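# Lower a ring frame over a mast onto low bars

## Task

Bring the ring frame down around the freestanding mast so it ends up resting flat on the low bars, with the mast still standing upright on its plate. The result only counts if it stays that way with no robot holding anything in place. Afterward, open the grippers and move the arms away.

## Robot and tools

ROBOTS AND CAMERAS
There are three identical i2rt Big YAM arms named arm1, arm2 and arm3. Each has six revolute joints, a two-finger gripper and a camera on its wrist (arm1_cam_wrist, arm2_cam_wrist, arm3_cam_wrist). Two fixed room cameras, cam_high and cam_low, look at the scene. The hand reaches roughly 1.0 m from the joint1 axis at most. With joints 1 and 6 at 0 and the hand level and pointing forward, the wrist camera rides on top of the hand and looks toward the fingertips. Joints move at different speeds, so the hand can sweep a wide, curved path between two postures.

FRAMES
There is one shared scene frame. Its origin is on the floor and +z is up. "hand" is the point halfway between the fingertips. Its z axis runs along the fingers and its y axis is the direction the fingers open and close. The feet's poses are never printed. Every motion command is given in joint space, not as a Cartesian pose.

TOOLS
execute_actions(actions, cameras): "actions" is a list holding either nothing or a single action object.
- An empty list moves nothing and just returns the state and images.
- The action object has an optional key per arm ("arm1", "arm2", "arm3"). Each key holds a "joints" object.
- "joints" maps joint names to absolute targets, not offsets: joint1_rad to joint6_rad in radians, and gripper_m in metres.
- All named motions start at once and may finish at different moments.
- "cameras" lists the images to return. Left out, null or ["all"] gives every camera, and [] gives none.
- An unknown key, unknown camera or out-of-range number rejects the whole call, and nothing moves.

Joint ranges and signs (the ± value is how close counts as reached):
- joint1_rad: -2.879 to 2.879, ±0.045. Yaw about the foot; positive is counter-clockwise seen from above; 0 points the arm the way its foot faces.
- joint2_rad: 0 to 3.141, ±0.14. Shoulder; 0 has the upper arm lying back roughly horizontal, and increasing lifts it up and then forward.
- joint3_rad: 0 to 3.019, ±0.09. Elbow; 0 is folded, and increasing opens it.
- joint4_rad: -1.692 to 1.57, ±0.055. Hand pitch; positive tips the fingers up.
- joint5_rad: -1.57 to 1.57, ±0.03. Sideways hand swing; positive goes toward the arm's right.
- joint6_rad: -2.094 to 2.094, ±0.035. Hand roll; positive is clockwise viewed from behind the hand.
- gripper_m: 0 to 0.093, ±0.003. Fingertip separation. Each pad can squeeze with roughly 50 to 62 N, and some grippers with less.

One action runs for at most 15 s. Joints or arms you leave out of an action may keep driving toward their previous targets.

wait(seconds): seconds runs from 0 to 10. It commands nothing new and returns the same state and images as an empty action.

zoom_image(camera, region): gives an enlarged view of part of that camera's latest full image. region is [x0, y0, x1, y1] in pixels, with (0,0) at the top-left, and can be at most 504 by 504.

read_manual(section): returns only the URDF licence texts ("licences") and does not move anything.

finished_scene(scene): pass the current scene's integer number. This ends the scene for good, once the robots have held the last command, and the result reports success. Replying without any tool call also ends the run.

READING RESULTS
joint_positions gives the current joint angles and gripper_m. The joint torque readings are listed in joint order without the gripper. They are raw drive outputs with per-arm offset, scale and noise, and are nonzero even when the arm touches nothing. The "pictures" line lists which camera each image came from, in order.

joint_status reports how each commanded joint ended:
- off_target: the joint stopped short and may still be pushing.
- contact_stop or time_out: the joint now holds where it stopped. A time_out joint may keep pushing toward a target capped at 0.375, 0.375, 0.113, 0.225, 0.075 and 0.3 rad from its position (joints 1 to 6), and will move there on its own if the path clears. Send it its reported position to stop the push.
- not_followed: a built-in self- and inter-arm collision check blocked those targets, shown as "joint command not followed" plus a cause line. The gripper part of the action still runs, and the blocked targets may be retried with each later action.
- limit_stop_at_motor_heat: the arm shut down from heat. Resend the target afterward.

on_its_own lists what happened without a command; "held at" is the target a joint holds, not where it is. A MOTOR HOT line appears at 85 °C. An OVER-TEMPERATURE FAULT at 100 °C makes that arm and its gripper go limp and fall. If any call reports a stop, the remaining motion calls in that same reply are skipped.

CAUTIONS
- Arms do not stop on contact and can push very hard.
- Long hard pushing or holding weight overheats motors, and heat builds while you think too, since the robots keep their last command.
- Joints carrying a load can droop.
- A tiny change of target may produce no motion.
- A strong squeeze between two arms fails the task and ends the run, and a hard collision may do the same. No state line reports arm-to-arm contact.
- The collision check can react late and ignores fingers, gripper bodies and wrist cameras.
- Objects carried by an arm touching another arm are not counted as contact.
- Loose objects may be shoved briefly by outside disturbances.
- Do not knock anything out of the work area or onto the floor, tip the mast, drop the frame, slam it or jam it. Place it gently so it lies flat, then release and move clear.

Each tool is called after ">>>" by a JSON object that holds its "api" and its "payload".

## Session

>>> {"api": "execute_actions", "payload": {"actions": []}}

Scene clock: 0.00 s.
Joint torques (N m, as the arm reports them, + toward a larger angle): no reading
Motor temperatures (°C, as the motors report them): arm1=[22 22 25 24 20 24] | arm2=[23 23 24 23 25 20] | arm3=[23 23 23 23 24 22]
arm1.joint_positions: joint1_rad=+0.169 joint2_rad=+0.495 joint3_rad=+1.349 joint4_rad=-1.463 joint5_rad=+0.247 joint6_rad=-0.458 gripper_m=+0.095
arm1.joint_status: not commanded
arm1.hand: x=+1.2796 y=+0.0244 z=+1.3561 quat_wxyz=(-0.178, +0.858, +0.200, -0.439) (m; scene frame)
arm2.joint_positions: joint1_rad=-0.316 joint2_rad=+0.608 joint3_rad=+1.428 joint4_rad=-1.379 joint5_rad=+0.122 joint6_rad=-0.158 gripper_m=+0.094
arm2.joint_status: not commanded
arm2.hand: x=-0.6980 y=+1.0332 z=+1.3892 quat_wxyz=(-0.321, -0.510, -0.713, +0.360) (m; scene frame)
arm3.joint_positions: joint1_rad=-0.065 joint2_rad=+0.639 joint3_rad=+1.414 joint4_rad=-1.373 joint5_rad=-0.298 joint6_rad=+0.054 gripper_m=+0.095
arm3.joint_status: not commanded
arm3.hand: x=-0.6349 y=-1.0410 z=+1.3392 quat_wxyz=(-0.342, +0.443, -0.756, -0.338) (m; scene frame)
pictures: arm1_cam_wrist, arm2_cam_wrist, arm3_cam_wrist, cam_high, cam_low
Images, in order (width x height): arm1_cam_wrist 504x504, arm2_cam_wrist 504x504, arm3_cam_wrist 504x504, cam_high 896x504, cam_low 896x504.

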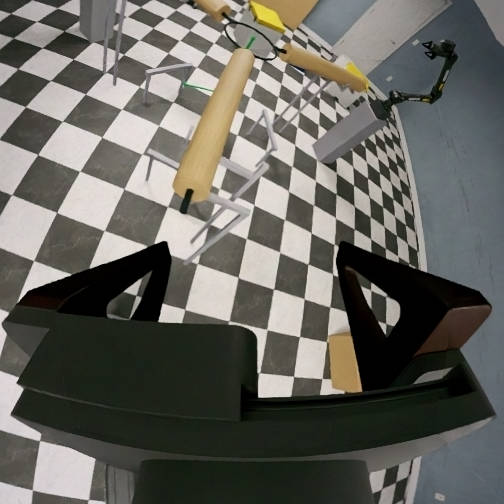

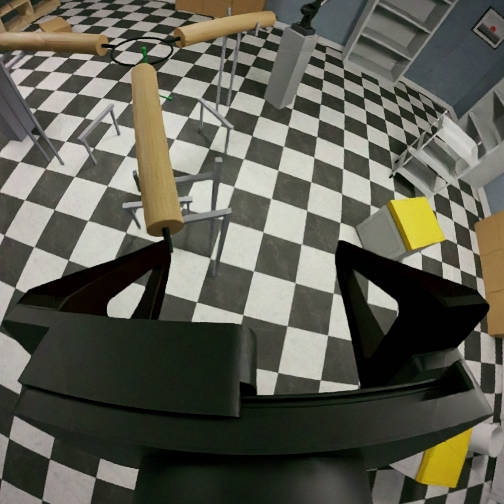

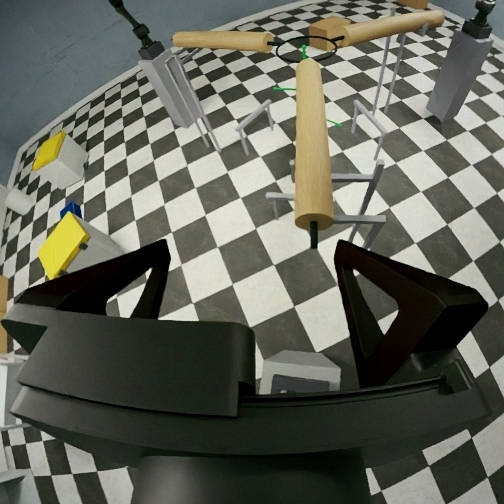

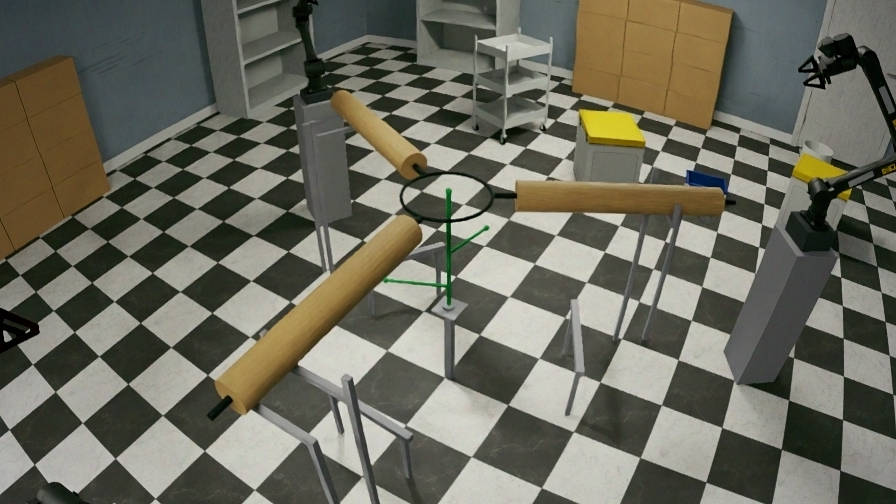

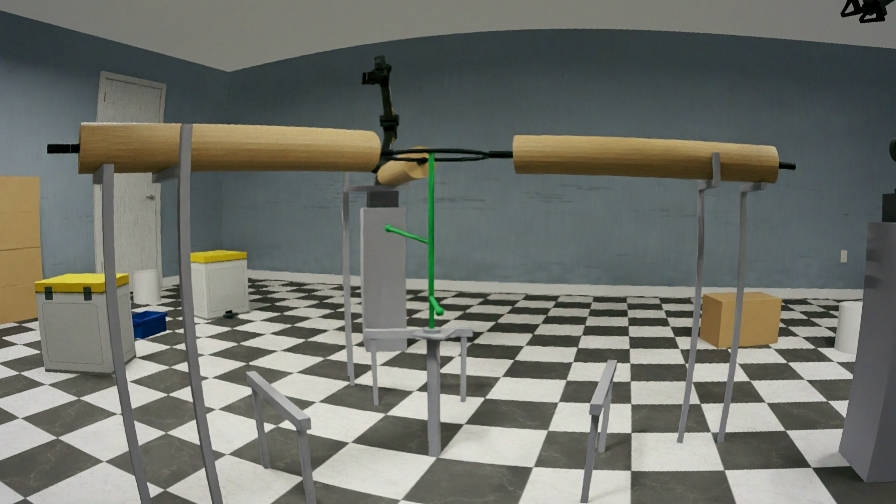

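>>> {"api": "execute_actions", "payload": {"actions": [{"arm1":{"joints":{"joint1_rad":0.0,"joint2_rad":1.305,"joint3_rad":1.035,"joint4_rad":-1.12,"joint5_rad":0,"joint6_rad":-0.03}},"arm2":{"joints":{"joint1_rad":-0.07,"joint2_rad":1.32,"joint3_rad":1.06,"joint4_rad":-1.115,"joint5_rad":0,"joint6_rad":-0.03}},"arm3":{"joints":{"joint1_rad":0.0,"joint2_rad":1.266,"joint3_rad":1.1,"joint4_rad":-1.23,"joint5_rad":0,"joint6_rad":-0.03}}}]}}

Scene clock: 1.57 s.
Joint torques (N m, as the arm reports them, + toward a larger angle): arm1=[-1.98 -7.59 10.49  1.21 -0.03  0.21] | arm2=[ 2.03 -8.52 10.45  1.47 -0.09  0.17] | arm3=[ 0.5  -7.36 12.11  0.76  0.22 -0.1 ]
Motor temperatures (°C, as the motors report them): arm1=[22 22 25 24 20 24] | arm2=[23 23 24 23 25 20] | arm3=[23 23 23 23 24 22]
arm1.joint_positions: joint1_rad=+0.006 joint2_rad=+1.292 joint3_rad=+1.024 joint4_rad=-1.131 joint5_rad=+0.002 joint6_rad=-0.038 gripper_m=+0.095
arm1.joint_status: all done
arm1.hand: x=+1.0579 y=+0.0131 z=+1.0069 quat_wxyz=(+0.001, +0.996, +0.005, -0.089) (m; scene frame)
arm2.joint_positions: joint1_rad=-0.072 joint2_rad=+1.317 joint3_rad=+1.031 joint4_rad=-1.128 joint5_rad=+0.001 joint6_rad=-0.043 gripper_m=+0.094
arm2.joint_status: all done
arm2.hand: x=-0.5403 y=+0.9028 z=+1.0011 quat_wxyz=(-0.068, -0.495, -0.865, +0.036) (m; scene frame)
arm3.joint_positions: joint1_rad=-0.004 joint2_rad=+1.268 joint3_rad=+1.088 joint4_rad=-1.237 joint5_rad=-0.003 joint6_rad=-0.022 gripper_m=+0.095
arm3.joint_status: all done
arm3.hand: x=-0.5212 y=-0.9267 z=+0.9964 quat_wxyz=(-0.068, +0.494, -0.866, -0.038) (m; scene frame)
pictures: arm1_cam_wrist, arm2_cam_wrist, arm3_cam_wrist, cam_high, cam_low
Images, in order (width x height): arm1_cam_wrist 504x504, arm2_cam_wrist 504x504, arm3_cam_wrist 504x504, cam_high 896x504, cam_low 896x504.

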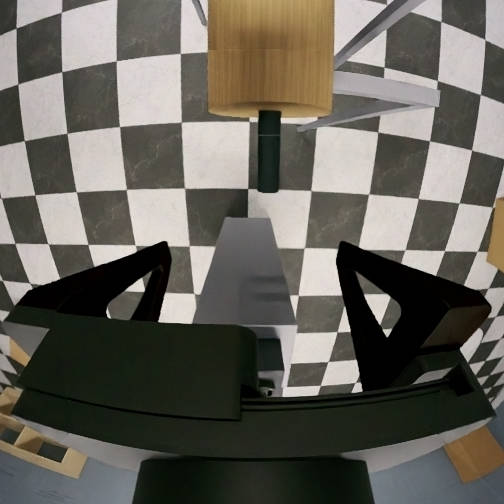

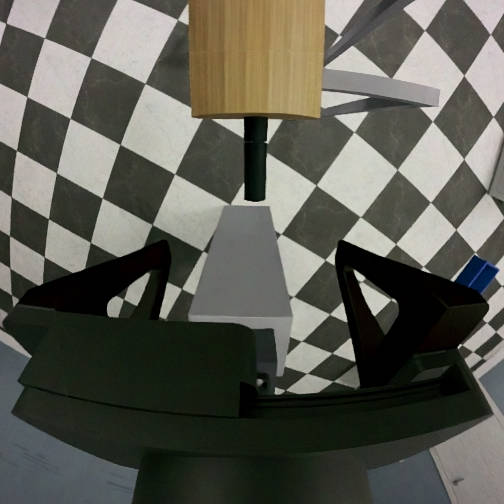

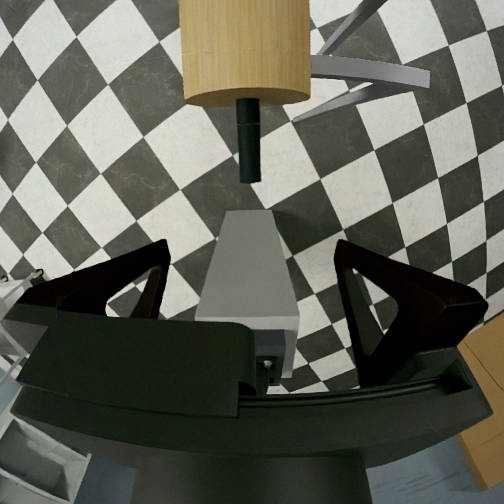

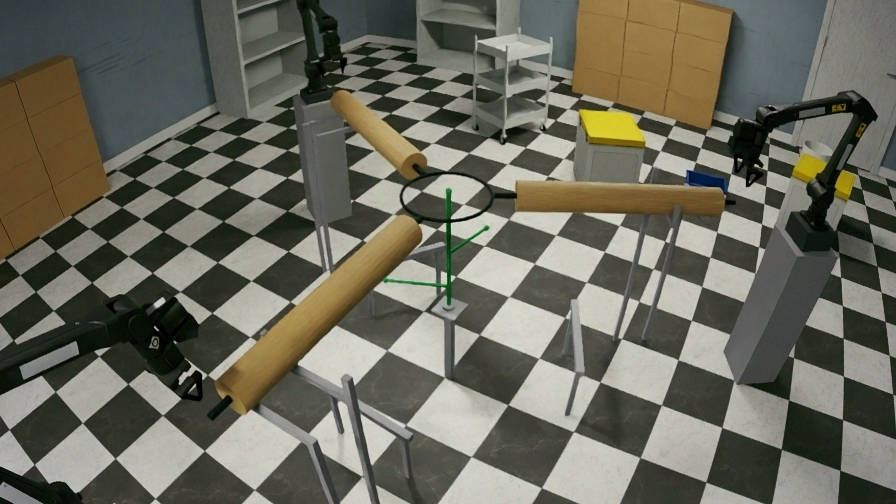

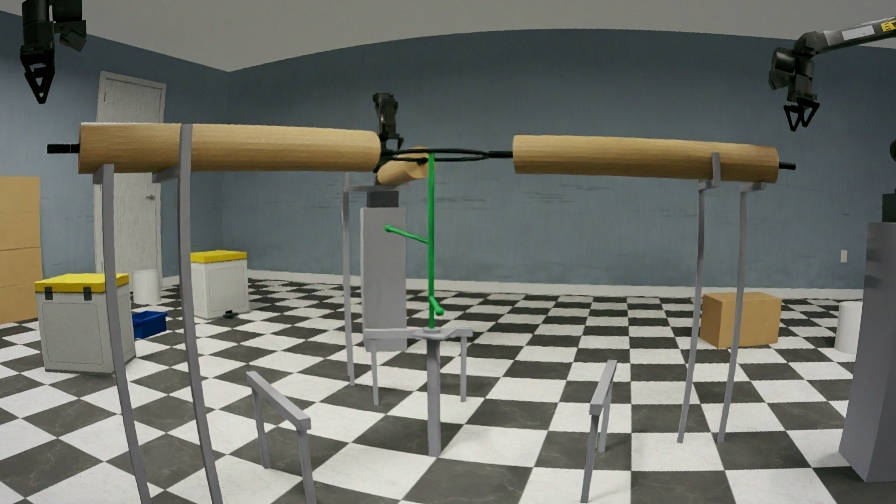

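>>> {"api": "execute_actions", "payload": {"actions": [{"arm1":{"joints":{"joint1_rad":-0.027,"joint2_rad":1.532,"joint3_rad":0.922,"joint4_rad":-0.76,"joint6_rad":-0.055}},"arm2":{"joints":{"joint2_rad":1.51,"joint3_rad":0.912,"joint4_rad":-0.752}},"arm3":{"joints":{"joint1_rad":0.016,"joint2_rad":1.482,"joint3_rad":0.963,"joint4_rad":-0.86,"joint6_rad":-0.05}}}]}}

Scene clock: 3.03 s.
Joint torques (N m, as the arm reports them, + toward a larger angle): arm1=[ -1.66 -11.85   8.71   1.17  -0.05   0.07] | arm2=[  2.1  -11.95   8.53   1.55  -0.09   0.17] | arm3=[-0.17 -9.77 10.07  1.29  0.21 -0.07]
Motor temperatures (°C, as the motors report them): arm1=[22 22 26 24 20 24] | arm2=[23 23 24 23 25 20] | arm3=[23 23 23 23 24 22]
arm1.joint_positions: joint1_rad=-0.022 joint2_rad=+1.546 joint3_rad=+0.915 joint4_rad=-0.772 joint5_rad=+0.002 joint6_rad=-0.048 gripper_m=+0.095
arm1.joint_status: all done
arm1.hand: x=+1.0212 y=+0.0248 z=+0.8799 quat_wxyz=(+0.000, +0.996, -0.004, -0.086) (m; scene frame)
arm2.joint_positions: joint1_rad=-0.072 joint2_rad=+1.526 joint3_rad=+0.891 joint4_rad=-0.768 joint5_rad=+0.001 joint6_rad=-0.043 gripper_m=+0.094
arm2.joint_status: all done
arm2.hand: x=-0.5279 y=+0.8831 z=+0.8803 quat_wxyz=(-0.072, -0.495, -0.865, +0.038) (m; scene frame)
arm3.joint_positions: joint1_rad=+0.010 joint2_rad=+1.481 joint3_rad=+0.959 joint4_rad=-0.872 joint5_rad=-0.003 joint6_rad=-0.042 gripper_m=+0.095
arm3.joint_status: all done
arm3.hand: x=-0.5036 y=-0.8876 z=+0.8769 quat_wxyz=(-0.078, +0.508, -0.857, -0.043) (m; scene frame)
pictures: arm1_cam_wrist, arm2_cam_wrist, arm3_cam_wrist, cam_high, cam_low
Images, in order (width x height): arm1_cam_wrist 504x504, arm2_cam_wrist 504x504, arm3_cam_wrist 504x504, cam_high 896x504, cam_low 896x504.

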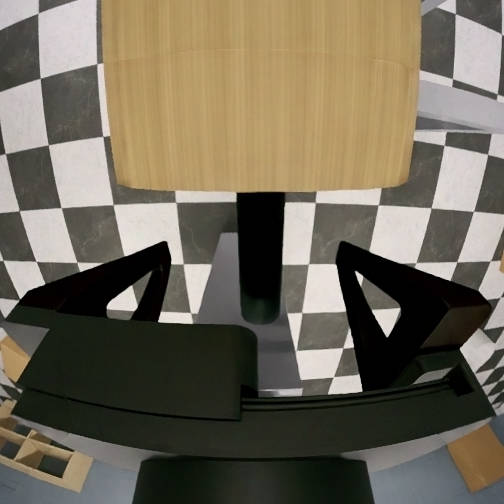

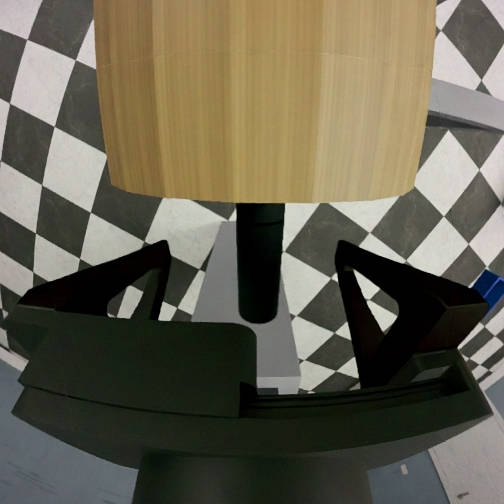

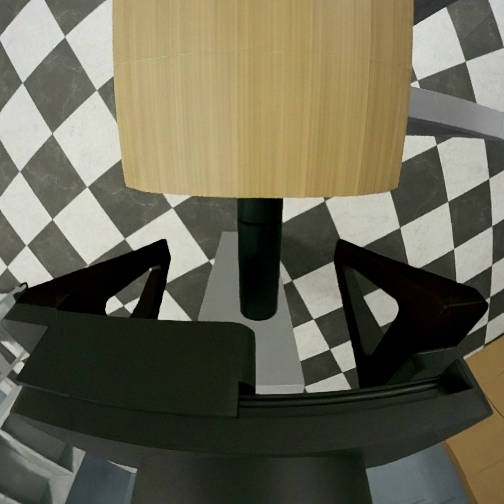

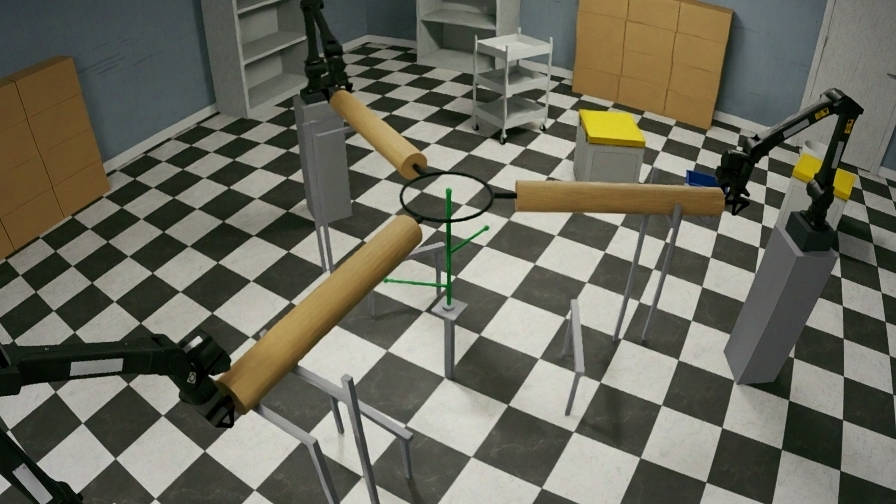

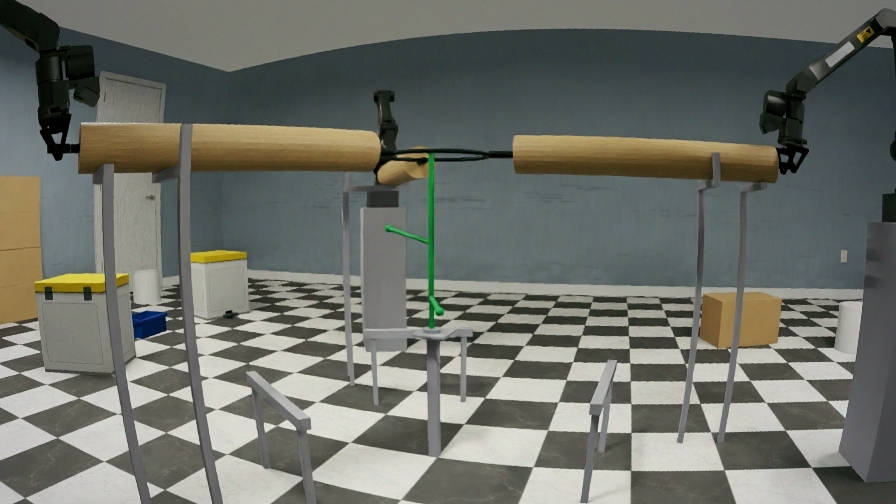

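>>> {"api": "execute_actions", "payload": {"actions": [{"arm1":{"joints":{"gripper_m":0,"joint1_rad":-0.035}},"arm2":{"joints":{"gripper_m":0,"joint1_rad":-0.085}},"arm3":{"joints":{"gripper_m":0,"joint1_rad":-0.003}}}], "cameras": []}}

>>> {"api": "execute_actions", "payload": {"actions": [{"arm1":{"joints":{"joint2_rad":1.365,"joint3_rad":1.178,"joint4_rad":-1.15}},"arm2":{"joints":{"joint2_rad":1.345,"joint3_rad":1.158,"joint4_rad":-1.15}},"arm3":{"joints":{"joint2_rad":1.342,"joint3_rad":1.25,"joint4_rad":-1.245}}}], "cameras": ["cam_low"]}}

Scene clock: 4.43 s.
Joint torques (N m, as the arm reports them, + toward a larger angle): arm1=[ -1.87 -11.4    8.76   1.11  -0.04   0.18] | arm2=[  1.28 -11.86   8.54   1.51  -0.11   0.15] | arm3=[-0.73 -8.92 10.12  1.19  0.26 -0.05]
Motor temperatures (°C, as the motors report them): arm1=[22 22 26 24 20 24] | arm2=[23 23 24 23 25 20] | arm3=[23 23 23 23 24 22]
arm1.joint_positions: joint1_rad=-0.026 joint2_rad=+1.546 joint3_rad=+0.915 joint4_rad=-0.771 joint5_rad=+0.002 joint6_rad=-0.059 gripper_m=+0.019
arm1.joint_status: gripper_m off_target (ended at +0.019, target +0.000); the others done
arm1.hand: x=+1.0211 y=+0.0267 z=+0.8799 quat_wxyz=(-0.001, +0.996, -0.001, -0.087) (m; scene frame)
arm2.joint_positions: joint1_rad=-0.076 joint2_rad=+1.526 joint3_rad=+0.891 joint4_rad=-0.767 joint5_rad=+0.002 joint6_rad=-0.043 gripper_m=+0.018
arm2.joint_status: gripper_m off_target (ended at +0.018, target +0.000); the others done
arm2.hand: x=-0.5293 y=+0.8821 z=+0.8803 quat_wxyz=(-0.072, -0.497, -0.864, +0.039) (m; scene frame)
arm3.joint_positions: joint1_rad=+0.004 joint2_rad=+1.481 joint3_rad=+0.959 joint4_rad=-0.871 joint5_rad=-0.002 joint6_rad=-0.047 gripper_m=+0.019
arm3.joint_status: gripper_m off_target (ended at +0.019, target +0.000); the others done
arm3.hand: x=-0.5013 y=-0.8887 z=+0.8769 quat_wxyz=(-0.079, +0.508, -0.857, -0.042) (m; scene frame)
pictures: none
No camera images: the call's "cameras" was empty. Leave "cameras" out to get every camera's image.

Scene clock: 5.63 s.
Joint torques (N m, as the arm reports them, + toward a larger angle): arm1=[ -1.88 -10.06  14.21   0.02   0.11   0.22] | arm2=[  1.41 -10.59  12.77   0.06  -0.01   0.17] | arm3=[-0.34 -9.57 15.23 -0.73  0.05  0.07]
Motor temperatures (°C, as the motors report them): arm1=[22 22 26 24 20 24] | arm2=[23 23 25 23 25 20] | arm3=[23 23 24 23 24 22]
arm1.joint_positions: joint1_rad=-0.026 joint2_rad=+1.379 joint3_rad=+1.119 joint4_rad=-1.126 joint5_rad=-0.002 joint6_rad=-0.062 gripper_m=+0.019
arm1.joint_status: all done
arm1.hand: x=+1.0213 y=+0.0274 z=+1.0124 quat_wxyz=(+0.000, +0.995, +0.001, -0.095) (m; scene frame)
arm2.joint_positions: joint1_rad=-0.079 joint2_rad=+1.358 joint3_rad=+1.101 joint4_rad=-1.129 joint5_rad=-0.001 joint6_rad=-0.043 gripper_m=+0.018
arm2.joint_status: all done
arm2.hand: x=-0.5305 y=+0.8791 z=+1.0136 quat_wxyz=(-0.080, -0.497, -0.863, +0.042) (m; scene frame)
arm3.joint_positions: joint1_rad=-0.002 joint2_rad=+1.357 joint3_rad=+1.198 joint4_rad=-1.219 joint5_rad=+0.001 joint6_rad=-0.055 gripper_m=+0.019
arm3.joint_status: all done
arm3.hand: x=-0.4976 y=-0.8887 z=+1.0087 quat_wxyz=(-0.087, +0.508, -0.856, -0.044) (m; scene frame)
pictures: cam_low
Images, in order (width x height): cam_low 896x504.

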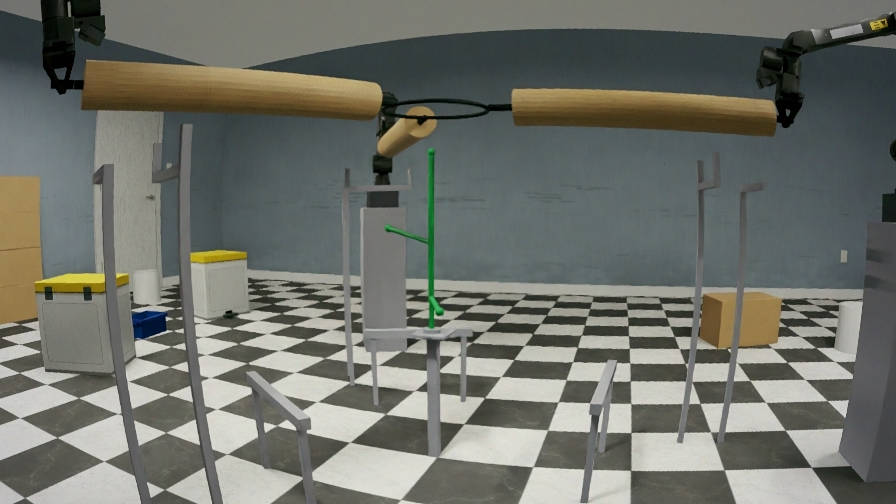

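>>> {"api": "execute_actions", "payload": {"actions": [{"arm1":{"joints":{"joint1_rad":0.237,"joint2_rad":1.41,"joint3_rad":1.225,"joint4_rad":-1.14,"joint6_rad":0.315}},"arm2":{"joints":{"joint1_rad":0.19,"joint2_rad":1.395,"joint3_rad":1.21,"joint4_rad":-1.14,"joint6_rad":0.335}},"arm3":{"joints":{"joint1_rad":0.268,"joint2_rad":1.39,"joint3_rad":1.303,"joint4_rad":-1.235,"joint6_rad":0.32}}}], "cameras": []}}

>>> {"api": "execute_actions", "payload": {"actions": [{"arm1":{"joints":{"joint1_rad":0.462,"joint2_rad":1.527,"joint3_rad":1.372,"joint4_rad":-1.155,"joint6_rad":0.655}},"arm2":{"joints":{"joint1_rad":0.412,"joint2_rad":1.525,"joint3_rad":1.37,"joint4_rad":-1.155,"joint6_rad":0.67}},"arm3":{"joints":{"joint1_rad":0.488,"joint2_rad":1.525,"joint3_rad":1.468,"joint4_rad":-1.25,"joint6_rad":0.655}}}], "cameras": ["cam_high","cam_low"]}}

Scene clock: 6.80 s.
Joint torques (N m, as the arm reports them, + toward a larger angle): arm1=[ -1.49 -10.47  15.12   0.66  -0.52   0.3 ] | arm2=[  2.25 -10.84  12.96   1.14  -0.54   0.13] | arm3=[  0.17 -10.61  16.57   0.29  -0.94   0.13]
Motor temperatures (°C, as the motors report them): arm1=[22 22 27 24 20 24] | arm2=[23 23 25 23 25 20] | arm3=[23 23 24 23 24 22]
arm1.joint_positions: joint1_rad=+0.235 joint2_rad=+1.415 joint3_rad=+1.158 joint4_rad=-1.133 joint5_rad=+0.014 joint6_rad=+0.304 gripper_m=+0.019
arm1.joint_status: all done
arm1.hand: x=+1.0157 y=-0.0843 z=+1.0141 quat_wxyz=(+0.021, +0.994, -0.052, -0.092) (m; scene frame)
arm2.joint_positions: joint1_rad=+0.186 joint2_rad=+1.403 joint3_rad=+1.149 joint4_rad=-1.147 joint5_rad=+0.015 joint6_rad=+0.324 gripper_m=+0.018
arm2.joint_status: all done
arm2.hand: x=-0.4318 y=+0.9314 z=+1.0155 quat_wxyz=(-0.081, -0.542, -0.836, +0.021) (m; scene frame)
arm3.joint_positions: joint1_rad=+0.258 joint2_rad=+1.403 joint3_rad=+1.236 joint4_rad=-1.228 joint5_rad=+0.024 joint6_rad=+0.309 gripper_m=+0.019
arm3.joint_status: all done
arm3.hand: x=-0.5921 y=-0.8311 z=+1.0052 quat_wxyz=(-0.071, +0.463, -0.882, -0.054) (m; scene frame)
pictures: none
No camera images: the call's "cameras" was empty. Leave "cameras" out to get every camera's image.

Scene clock: 7.77 s.
Joint torques (N m, as the arm reports them, + toward a larger angle): arm1=[ -1.73 -14.    15.35   0.41  -0.71   0.33] | arm2=[  2.11 -14.56  13.6    1.3   -0.69   0.1 ] | arm3=[  1.17 -13.65  17.75   0.51  -1.15   0.22]
Motor temperatures (°C, as the motors report them): arm1=[22 22 27 24 20 24] | arm2=[23 23 25 23 25 20] | arm3=[23 23 24 23 24 22]
arm1.joint_positions: joint1_rad=+0.457 joint2_rad=+1.549 joint3_rad=+1.300 joint4_rad=-1.150 joint5_rad=+0.018 joint6_rad=+0.640 gripper_m=+0.019
arm1.joint_status: all done
arm1.hand: x=+0.9995 y=-0.1978 z=+1.0135 quat_wxyz=(+0.041, +0.990, -0.109, -0.081) (m; scene frame)
arm2.joint_positions: joint1_rad=+0.411 joint2_rad=+1.550 joint3_rad=+1.303 joint4_rad=-1.166 joint5_rad=+0.019 joint6_rad=+0.660 gripper_m=+0.018
arm2.joint_status: all done
arm2.hand: x=-0.3233 y=+0.9743 z=+1.0145 quat_wxyz=(-0.080, -0.588, -0.805, +0.000) (m; scene frame)
arm3.joint_positions: joint1_rad=+0.473 joint2_rad=+1.554 joint3_rad=+1.387 joint4_rad=-1.252 joint5_rad=+0.029 joint6_rad=+0.636 gripper_m=+0.019
arm3.joint_status: all done
arm3.hand: x=-0.6809 y=-0.7607 z=+0.9991 quat_wxyz=(-0.050, +0.413, -0.908, -0.059) (m; scene frame)
pictures: cam_high, cam_low
Images, in order (width x height): cam_high 896x504, cam_low 896x504.

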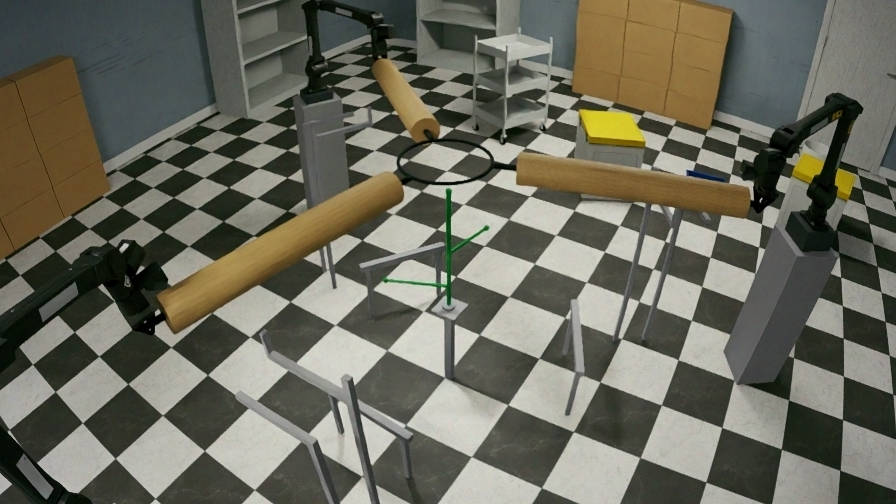

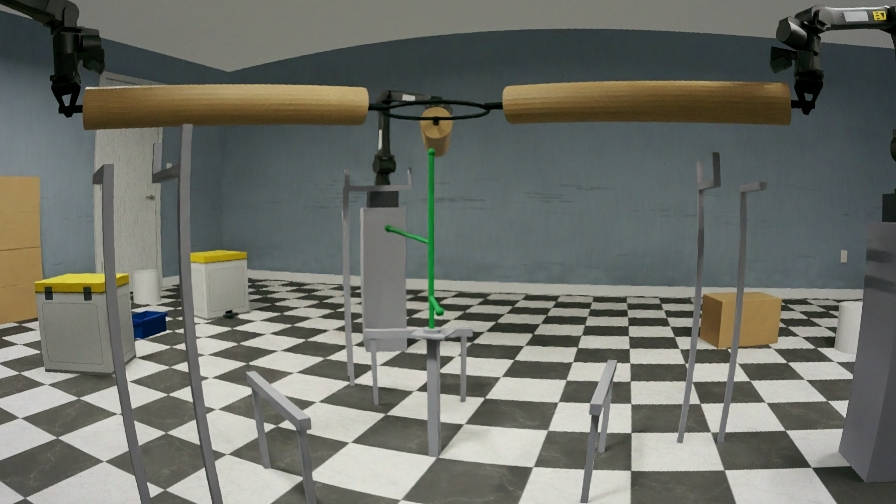

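>>> {"api": "execute_actions", "payload": {"actions": [{"arm1":{"joints":{"joint2_rad":1.665,"joint3_rad":1.12,"joint4_rad":-0.75}},"arm2":{"joints":{"joint2_rad":1.66,"joint3_rad":1.126,"joint4_rad":-0.746}},"arm3":{"joints":{"joint2_rad":1.625,"joint3_rad":1.19,"joint4_rad":-0.855}}}], "cameras": ["cam_high"]}}

>>> {"api": "execute_actions", "payload": {"actions": [{"arm1":{"joints":{"joint2_rad":1.927,"joint3_rad":1.04,"joint4_rad":-0.41}},"arm2":{"joints":{"joint2_rad":1.922,"joint3_rad":1.046,"joint4_rad":-0.405}},"arm3":{"joints":{"joint2_rad":1.853,"joint3_rad":1.073,"joint4_rad":-0.512}}}], "cameras": ["cam_high","cam_low"]}}

>>> {"api": "zoom_image", "payload": {"camera": "cam_high", "region": [360, 180, 540, 340]}}

>>> {"api": "zoom_image", "payload": {"camera": "cam_low", "region": [330, 150, 530, 350]}}

Scene clock: 9.30 s.
Joint torques (N m, as the arm reports them, + toward a larger angle): arm1=[ -1.16 -16.55  10.09   2.01  -0.39   0.22] | arm2=[  1.7  -17.18   9.55   2.85  -0.12  -0.03] | arm3=[ -0.07 -14.26  11.82   2.5   -0.45   0.01]
Motor temperatures (°C, as the motors report them): arm1=[22 22 27 24 20 24] | arm2=[23 23 26 23 25 20] | arm3=[23 23 25 23 24 22]
arm1.joint_positions: joint1_rad=+0.459 joint2_rad=+1.705 joint3_rad=+1.100 joint4_rad=-0.786 joint5_rad=+0.011 joint6_rad=+0.650 gripper_m=+0.019
arm1.joint_status: all done
arm1.hand: x=+0.9956 y=-0.2032 z=+0.8771 quat_wxyz=(+0.047, +0.989, -0.112, -0.083) (m; scene frame)
arm2.joint_positions: joint1_rad=+0.416 joint2_rad=+1.702 joint3_rad=+1.094 joint4_rad=-0.792 joint5_rad=+0.004 joint6_rad=+0.674 gripper_m=+0.018
arm2.joint_status: all done
arm2.hand: x=-0.3165 y=+0.9784 z=+0.8765 quat_wxyz=(-0.085, -0.590, -0.803, -0.009) (m; scene frame)
arm3.joint_positions: joint1_rad=+0.484 joint2_rad=+1.664 joint3_rad=+1.166 joint4_rad=-0.900 joint5_rad=+0.013 joint6_rad=+0.654 gripper_m=+0.019
arm3.joint_status: all done
arm3.hand: x=-0.6880 y=-0.7545 z=+0.8719 quat_wxyz=(-0.048, +0.409, -0.908, -0.073) (m; scene frame)
pictures: cam_high
Images, in order (width x height): cam_high 896x504.

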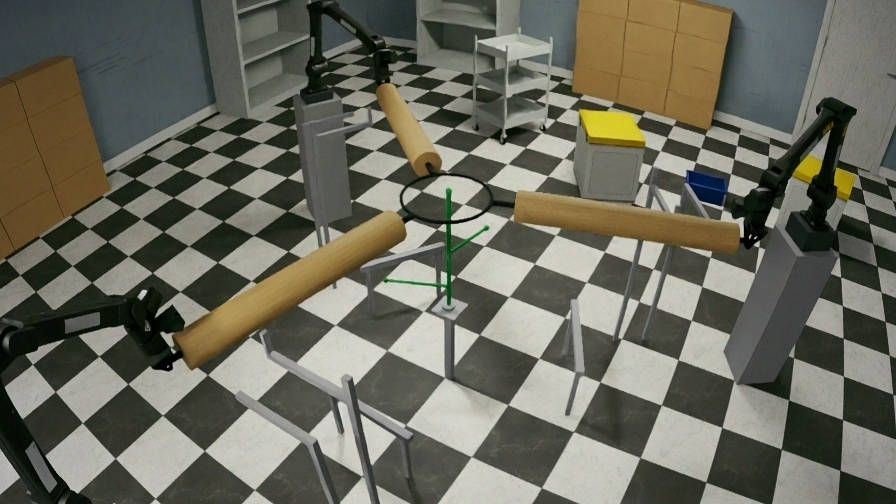

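Scene clock: 10.47 s.
Joint torques (N m, as the arm reports them, + toward a larger angle): arm1=[ -1.3  -18.26   7.79   1.67  -0.23   0.1 ] | arm2=[  1.41 -18.87   7.45   2.49  -0.06  -0.1 ] | arm3=[ -0.53 -16.23   9.84   2.24  -0.26  -0.07]
Motor temperatures (°C, as the motors report them): arm1=[22 22 27 24 20 24] | arm2=[23 23 26 23 25 20] | arm3=[23 23 25 23 24 22]
arm1.joint_positions: joint1_rad=+0.460 joint2_rad=+1.968 joint3_rad=+1.018 joint4_rad=-0.438 joint5_rad=+0.008 joint6_rad=+0.655 gripper_m=+0.019
arm1.joint_status: all done
arm1.hand: x=+0.9958 y=-0.2054 z=+0.7400 quat_wxyz=(+0.049, +0.989, -0.114, -0.082) (m; scene frame)
arm2.joint_positions: joint1_rad=+0.419 joint2_rad=+1.968 joint3_rad=+1.016 joint4_rad=-0.443 joint5_rad=+0.002 joint6_rad=+0.680 gripper_m=+0.018
arm2.joint_status: all done
arm2.hand: x=-0.3128 y=+0.9804 z=+0.7405 quat_wxyz=(-0.088, -0.591, -0.802, -0.010) (m; scene frame)
arm3.joint_positions: joint1_rad=+0.487 joint2_rad=+1.896 joint3_rad=+1.050 joint4_rad=-0.550 joint5_rad=+0.010 joint6_rad=+0.661 gripper_m=+0.019
arm3.joint_status: all done
arm3.hand: x=-0.6903 y=-0.7539 z=+0.7348 quat_wxyz=(-0.046, +0.408, -0.909, -0.075) (m; scene frame)
pictures: cam_high, cam_low
Images, in order (width x height): cam_high 896x504, cam_low 896x504.

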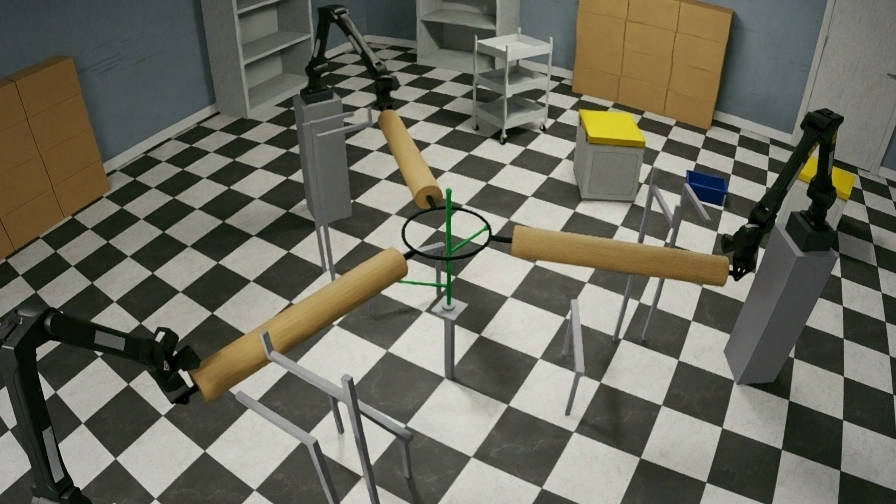

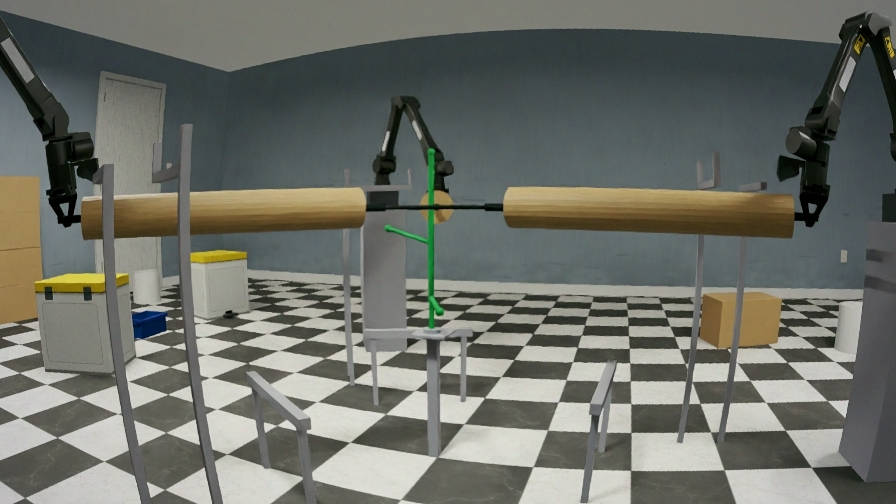

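Region (360, 180, 540, 340) of cam_high's 896x504 image, scaled by 2.800, with more detail than that image has.

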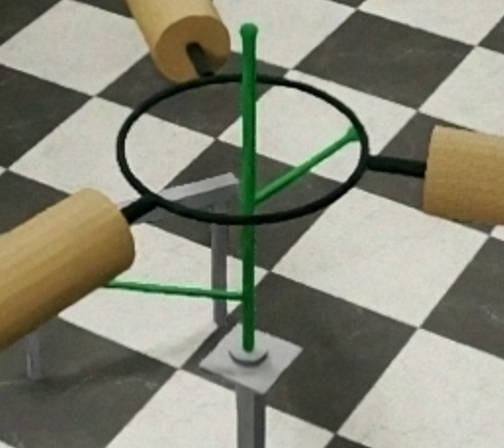

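Region (330, 150, 530, 350) of cam_low's 896x504 image, scaled by 2.520, with more detail than that image has.

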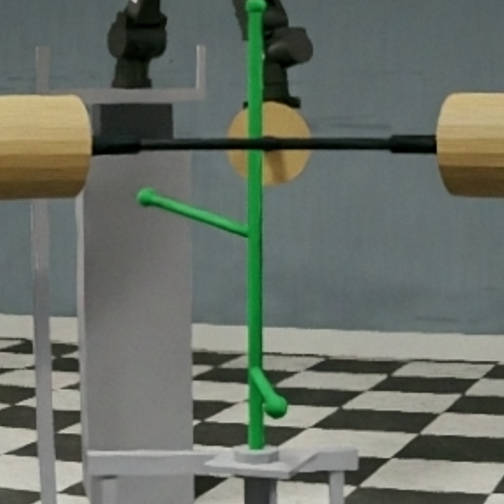

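>>> {"api": "execute_actions", "payload": {"actions": [{"arm1":{"joints":{"joint1_rad":0.338,"joint2_rad":2.105,"joint3_rad":1.332,"joint4_rad":-0.535,"joint6_rad":0.53}},"arm2":{"joints":{"joint1_rad":0.35,"joint2_rad":1.83,"joint3_rad":0.76,"joint4_rad":-0.228,"joint6_rad":0.605}},"arm3":{"joints":{"joint1_rad":0.665,"joint2_rad":1.96,"joint3_rad":1.205,"joint4_rad":-0.55,"joint6_rad":0.84}}}], "cameras": ["cam_high","cam_low"]}}

>>> {"api": "zoom_image", "payload": {"camera": "cam_high", "region": [360, 180, 540, 340]}}

Scene clock: 11.90 s.
Joint torques (N m, as the arm reports them, + toward a larger angle): arm1=[ -2.27 -18.65  11.58   0.91   0.21   0.03] | arm2=[  1.68 -15.5    5.82   2.08  -0.03  -0.15] | arm3=[ -0.64 -15.64  12.57   1.15  -0.59  -0.05]
Motor temperatures (°C, as the motors report them): arm1=[22 22 28 24 20 24] | arm2=[23 23 26 23 25 20] | arm3=[23 23 25 23 24 22]
arm1.joint_positions: joint1_rad=+0.342 joint2_rad=+2.123 joint3_rad=+1.272 joint4_rad=-0.540 joint5_rad=-0.003 joint6_rad=+0.539 gripper_m=+0.019
arm1.joint_status: all done
arm1.hand: x=+0.9024 y=-0.1754 z=+0.7276 quat_wxyz=(+0.043, +0.989, -0.115, -0.083) (m; scene frame)
arm2.joint_positions: joint1_rad=+0.352 joint2_rad=+1.873 joint3_rad=+0.734 joint4_rad=-0.256 joint5_rad=+0.001 joint6_rad=+0.619 gripper_m=+0.018
arm2.joint_status: all done
arm2.hand: x=-0.4059 y=+1.0109 z=+0.7224 quat_wxyz=(-0.088, -0.594, -0.800, -0.005) (m; scene frame)
arm3.joint_positions: joint1_rad=+0.669 joint2_rad=+1.985 joint3_rad=+1.149 joint4_rad=-0.562 joint5_rad=+0.016 joint6_rad=+0.846 gripper_m=+0.019
arm3.joint_status: all done
arm3.hand: x=-0.7841 y=-0.7241 z=+0.7192 quat_wxyz=(-0.034, +0.406, -0.910, -0.080) (m; scene frame)
pictures: cam_high, cam_low
Images, in order (width x height): cam_high 896x504, cam_low 896x504.

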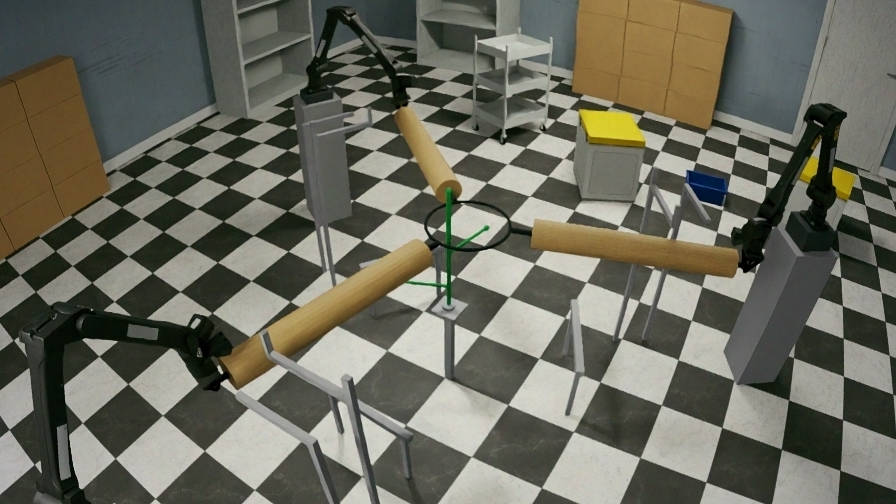

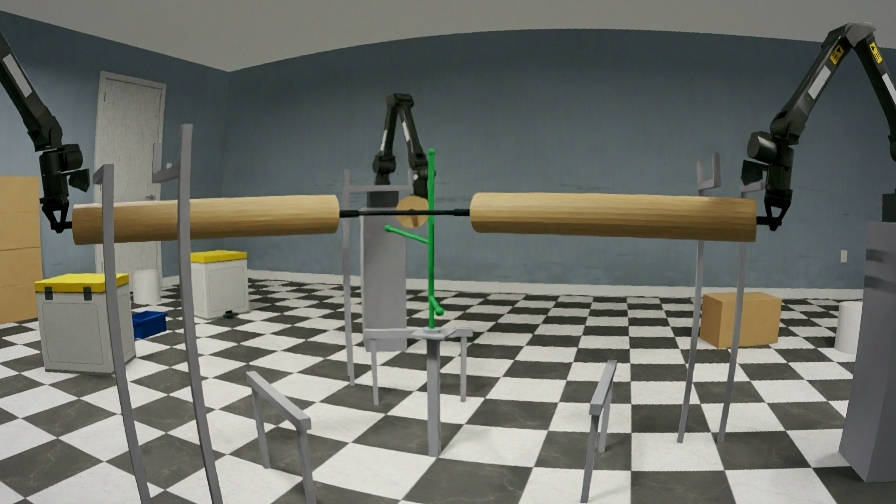

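Region (360, 180, 540, 340) of cam_high's 896x504 image, scaled by 2.800, with more detail than that image has.

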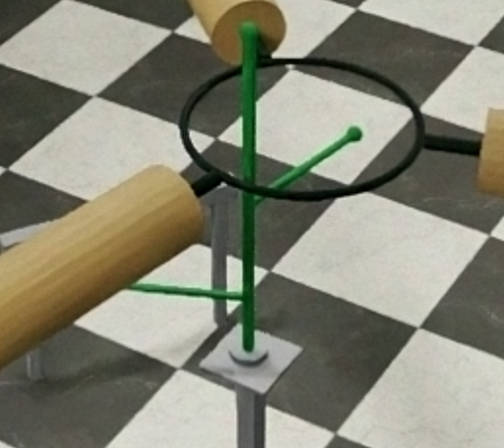

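>>> {"api": "execute_actions", "payload": {"actions": [{"arm1":{"joints":{"joint2_rad":2.41,"joint3_rad":1.41,"joint4_rad":-0.275}},"arm2":{"joints":{"joint2_rad":2.293,"joint3_rad":0.872,"joint4_rad":0.125}},"arm3":{"joints":{"joint2_rad":2.27,"joint3_rad":1.242,"joint4_rad":-0.257}}}], "cameras": ["cam_high","cam_low"]}}

Scene clock: 13.47 s.
Joint torques (N m, as the arm reports them, + toward a larger angle): arm1=[ -2.52 -21.24   9.6    1.36   0.12  -0.06] | arm2=[  1.46 -16.01   3.66   2.53   0.    -0.21] | arm3=[ -0.2  -18.37  10.27   1.48  -0.19  -0.06]
Motor temperatures (°C, as the motors report them): arm1=[22 22 28 25 20 24] | arm2=[23 23 26 23 25 20] | arm3=[23 24 25 23 24 22]
arm1.joint_positions: joint1_rad=+0.351 joint2_rad=+2.453 joint3_rad=+1.349 joint4_rad=-0.295 joint5_rad=-0.001 joint6_rad=+0.547 gripper_m=+0.019
arm1.joint_status: all done
arm1.hand: x=+0.9055 y=-0.1806 z=+0.5748 quat_wxyz=(+0.042, +0.989, -0.115, -0.080) (m; scene frame)
arm2.joint_positions: joint1_rad=+0.356 joint2_rad=+2.315 joint3_rad=+0.839 joint4_rad=+0.086 joint5_rad=+0.001 joint6_rad=+0.624 gripper_m=+0.018
arm2.joint_status: all done
arm2.hand: x=-0.3984 y=+1.0097 z=+0.5805 quat_wxyz=(-0.091, -0.594, -0.799, -0.006) (m; scene frame)
arm3.joint_positions: joint1_rad=+0.665 joint2_rad=+2.311 joint3_rad=+1.184 joint4_rad=-0.275 joint5_rad=+0.007 joint6_rad=+0.844 gripper_m=+0.019
arm3.joint_status: all done
arm3.hand: x=-0.7828 y=-0.7263 z=+0.5720 quat_wxyz=(-0.030, +0.406, -0.910, -0.079) (m; scene frame)
pictures: cam_high, cam_low
Images, in order (width x height): cam_high 896x504, cam_low 896x504.

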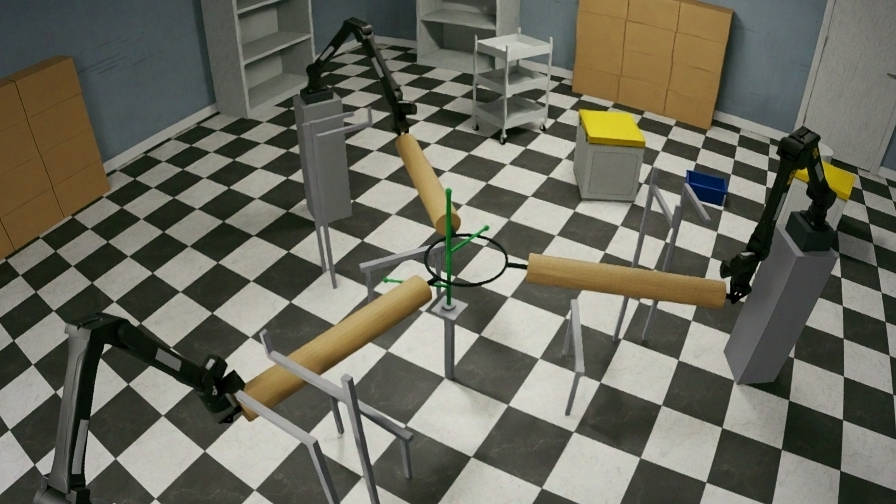

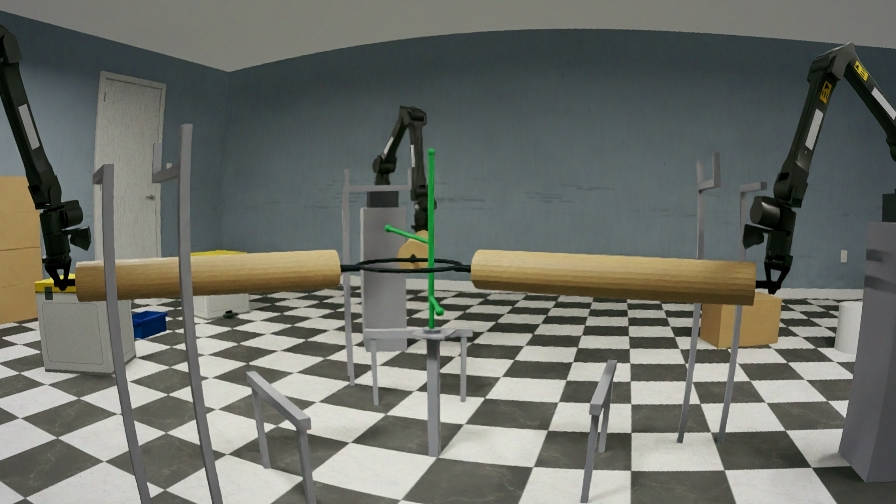

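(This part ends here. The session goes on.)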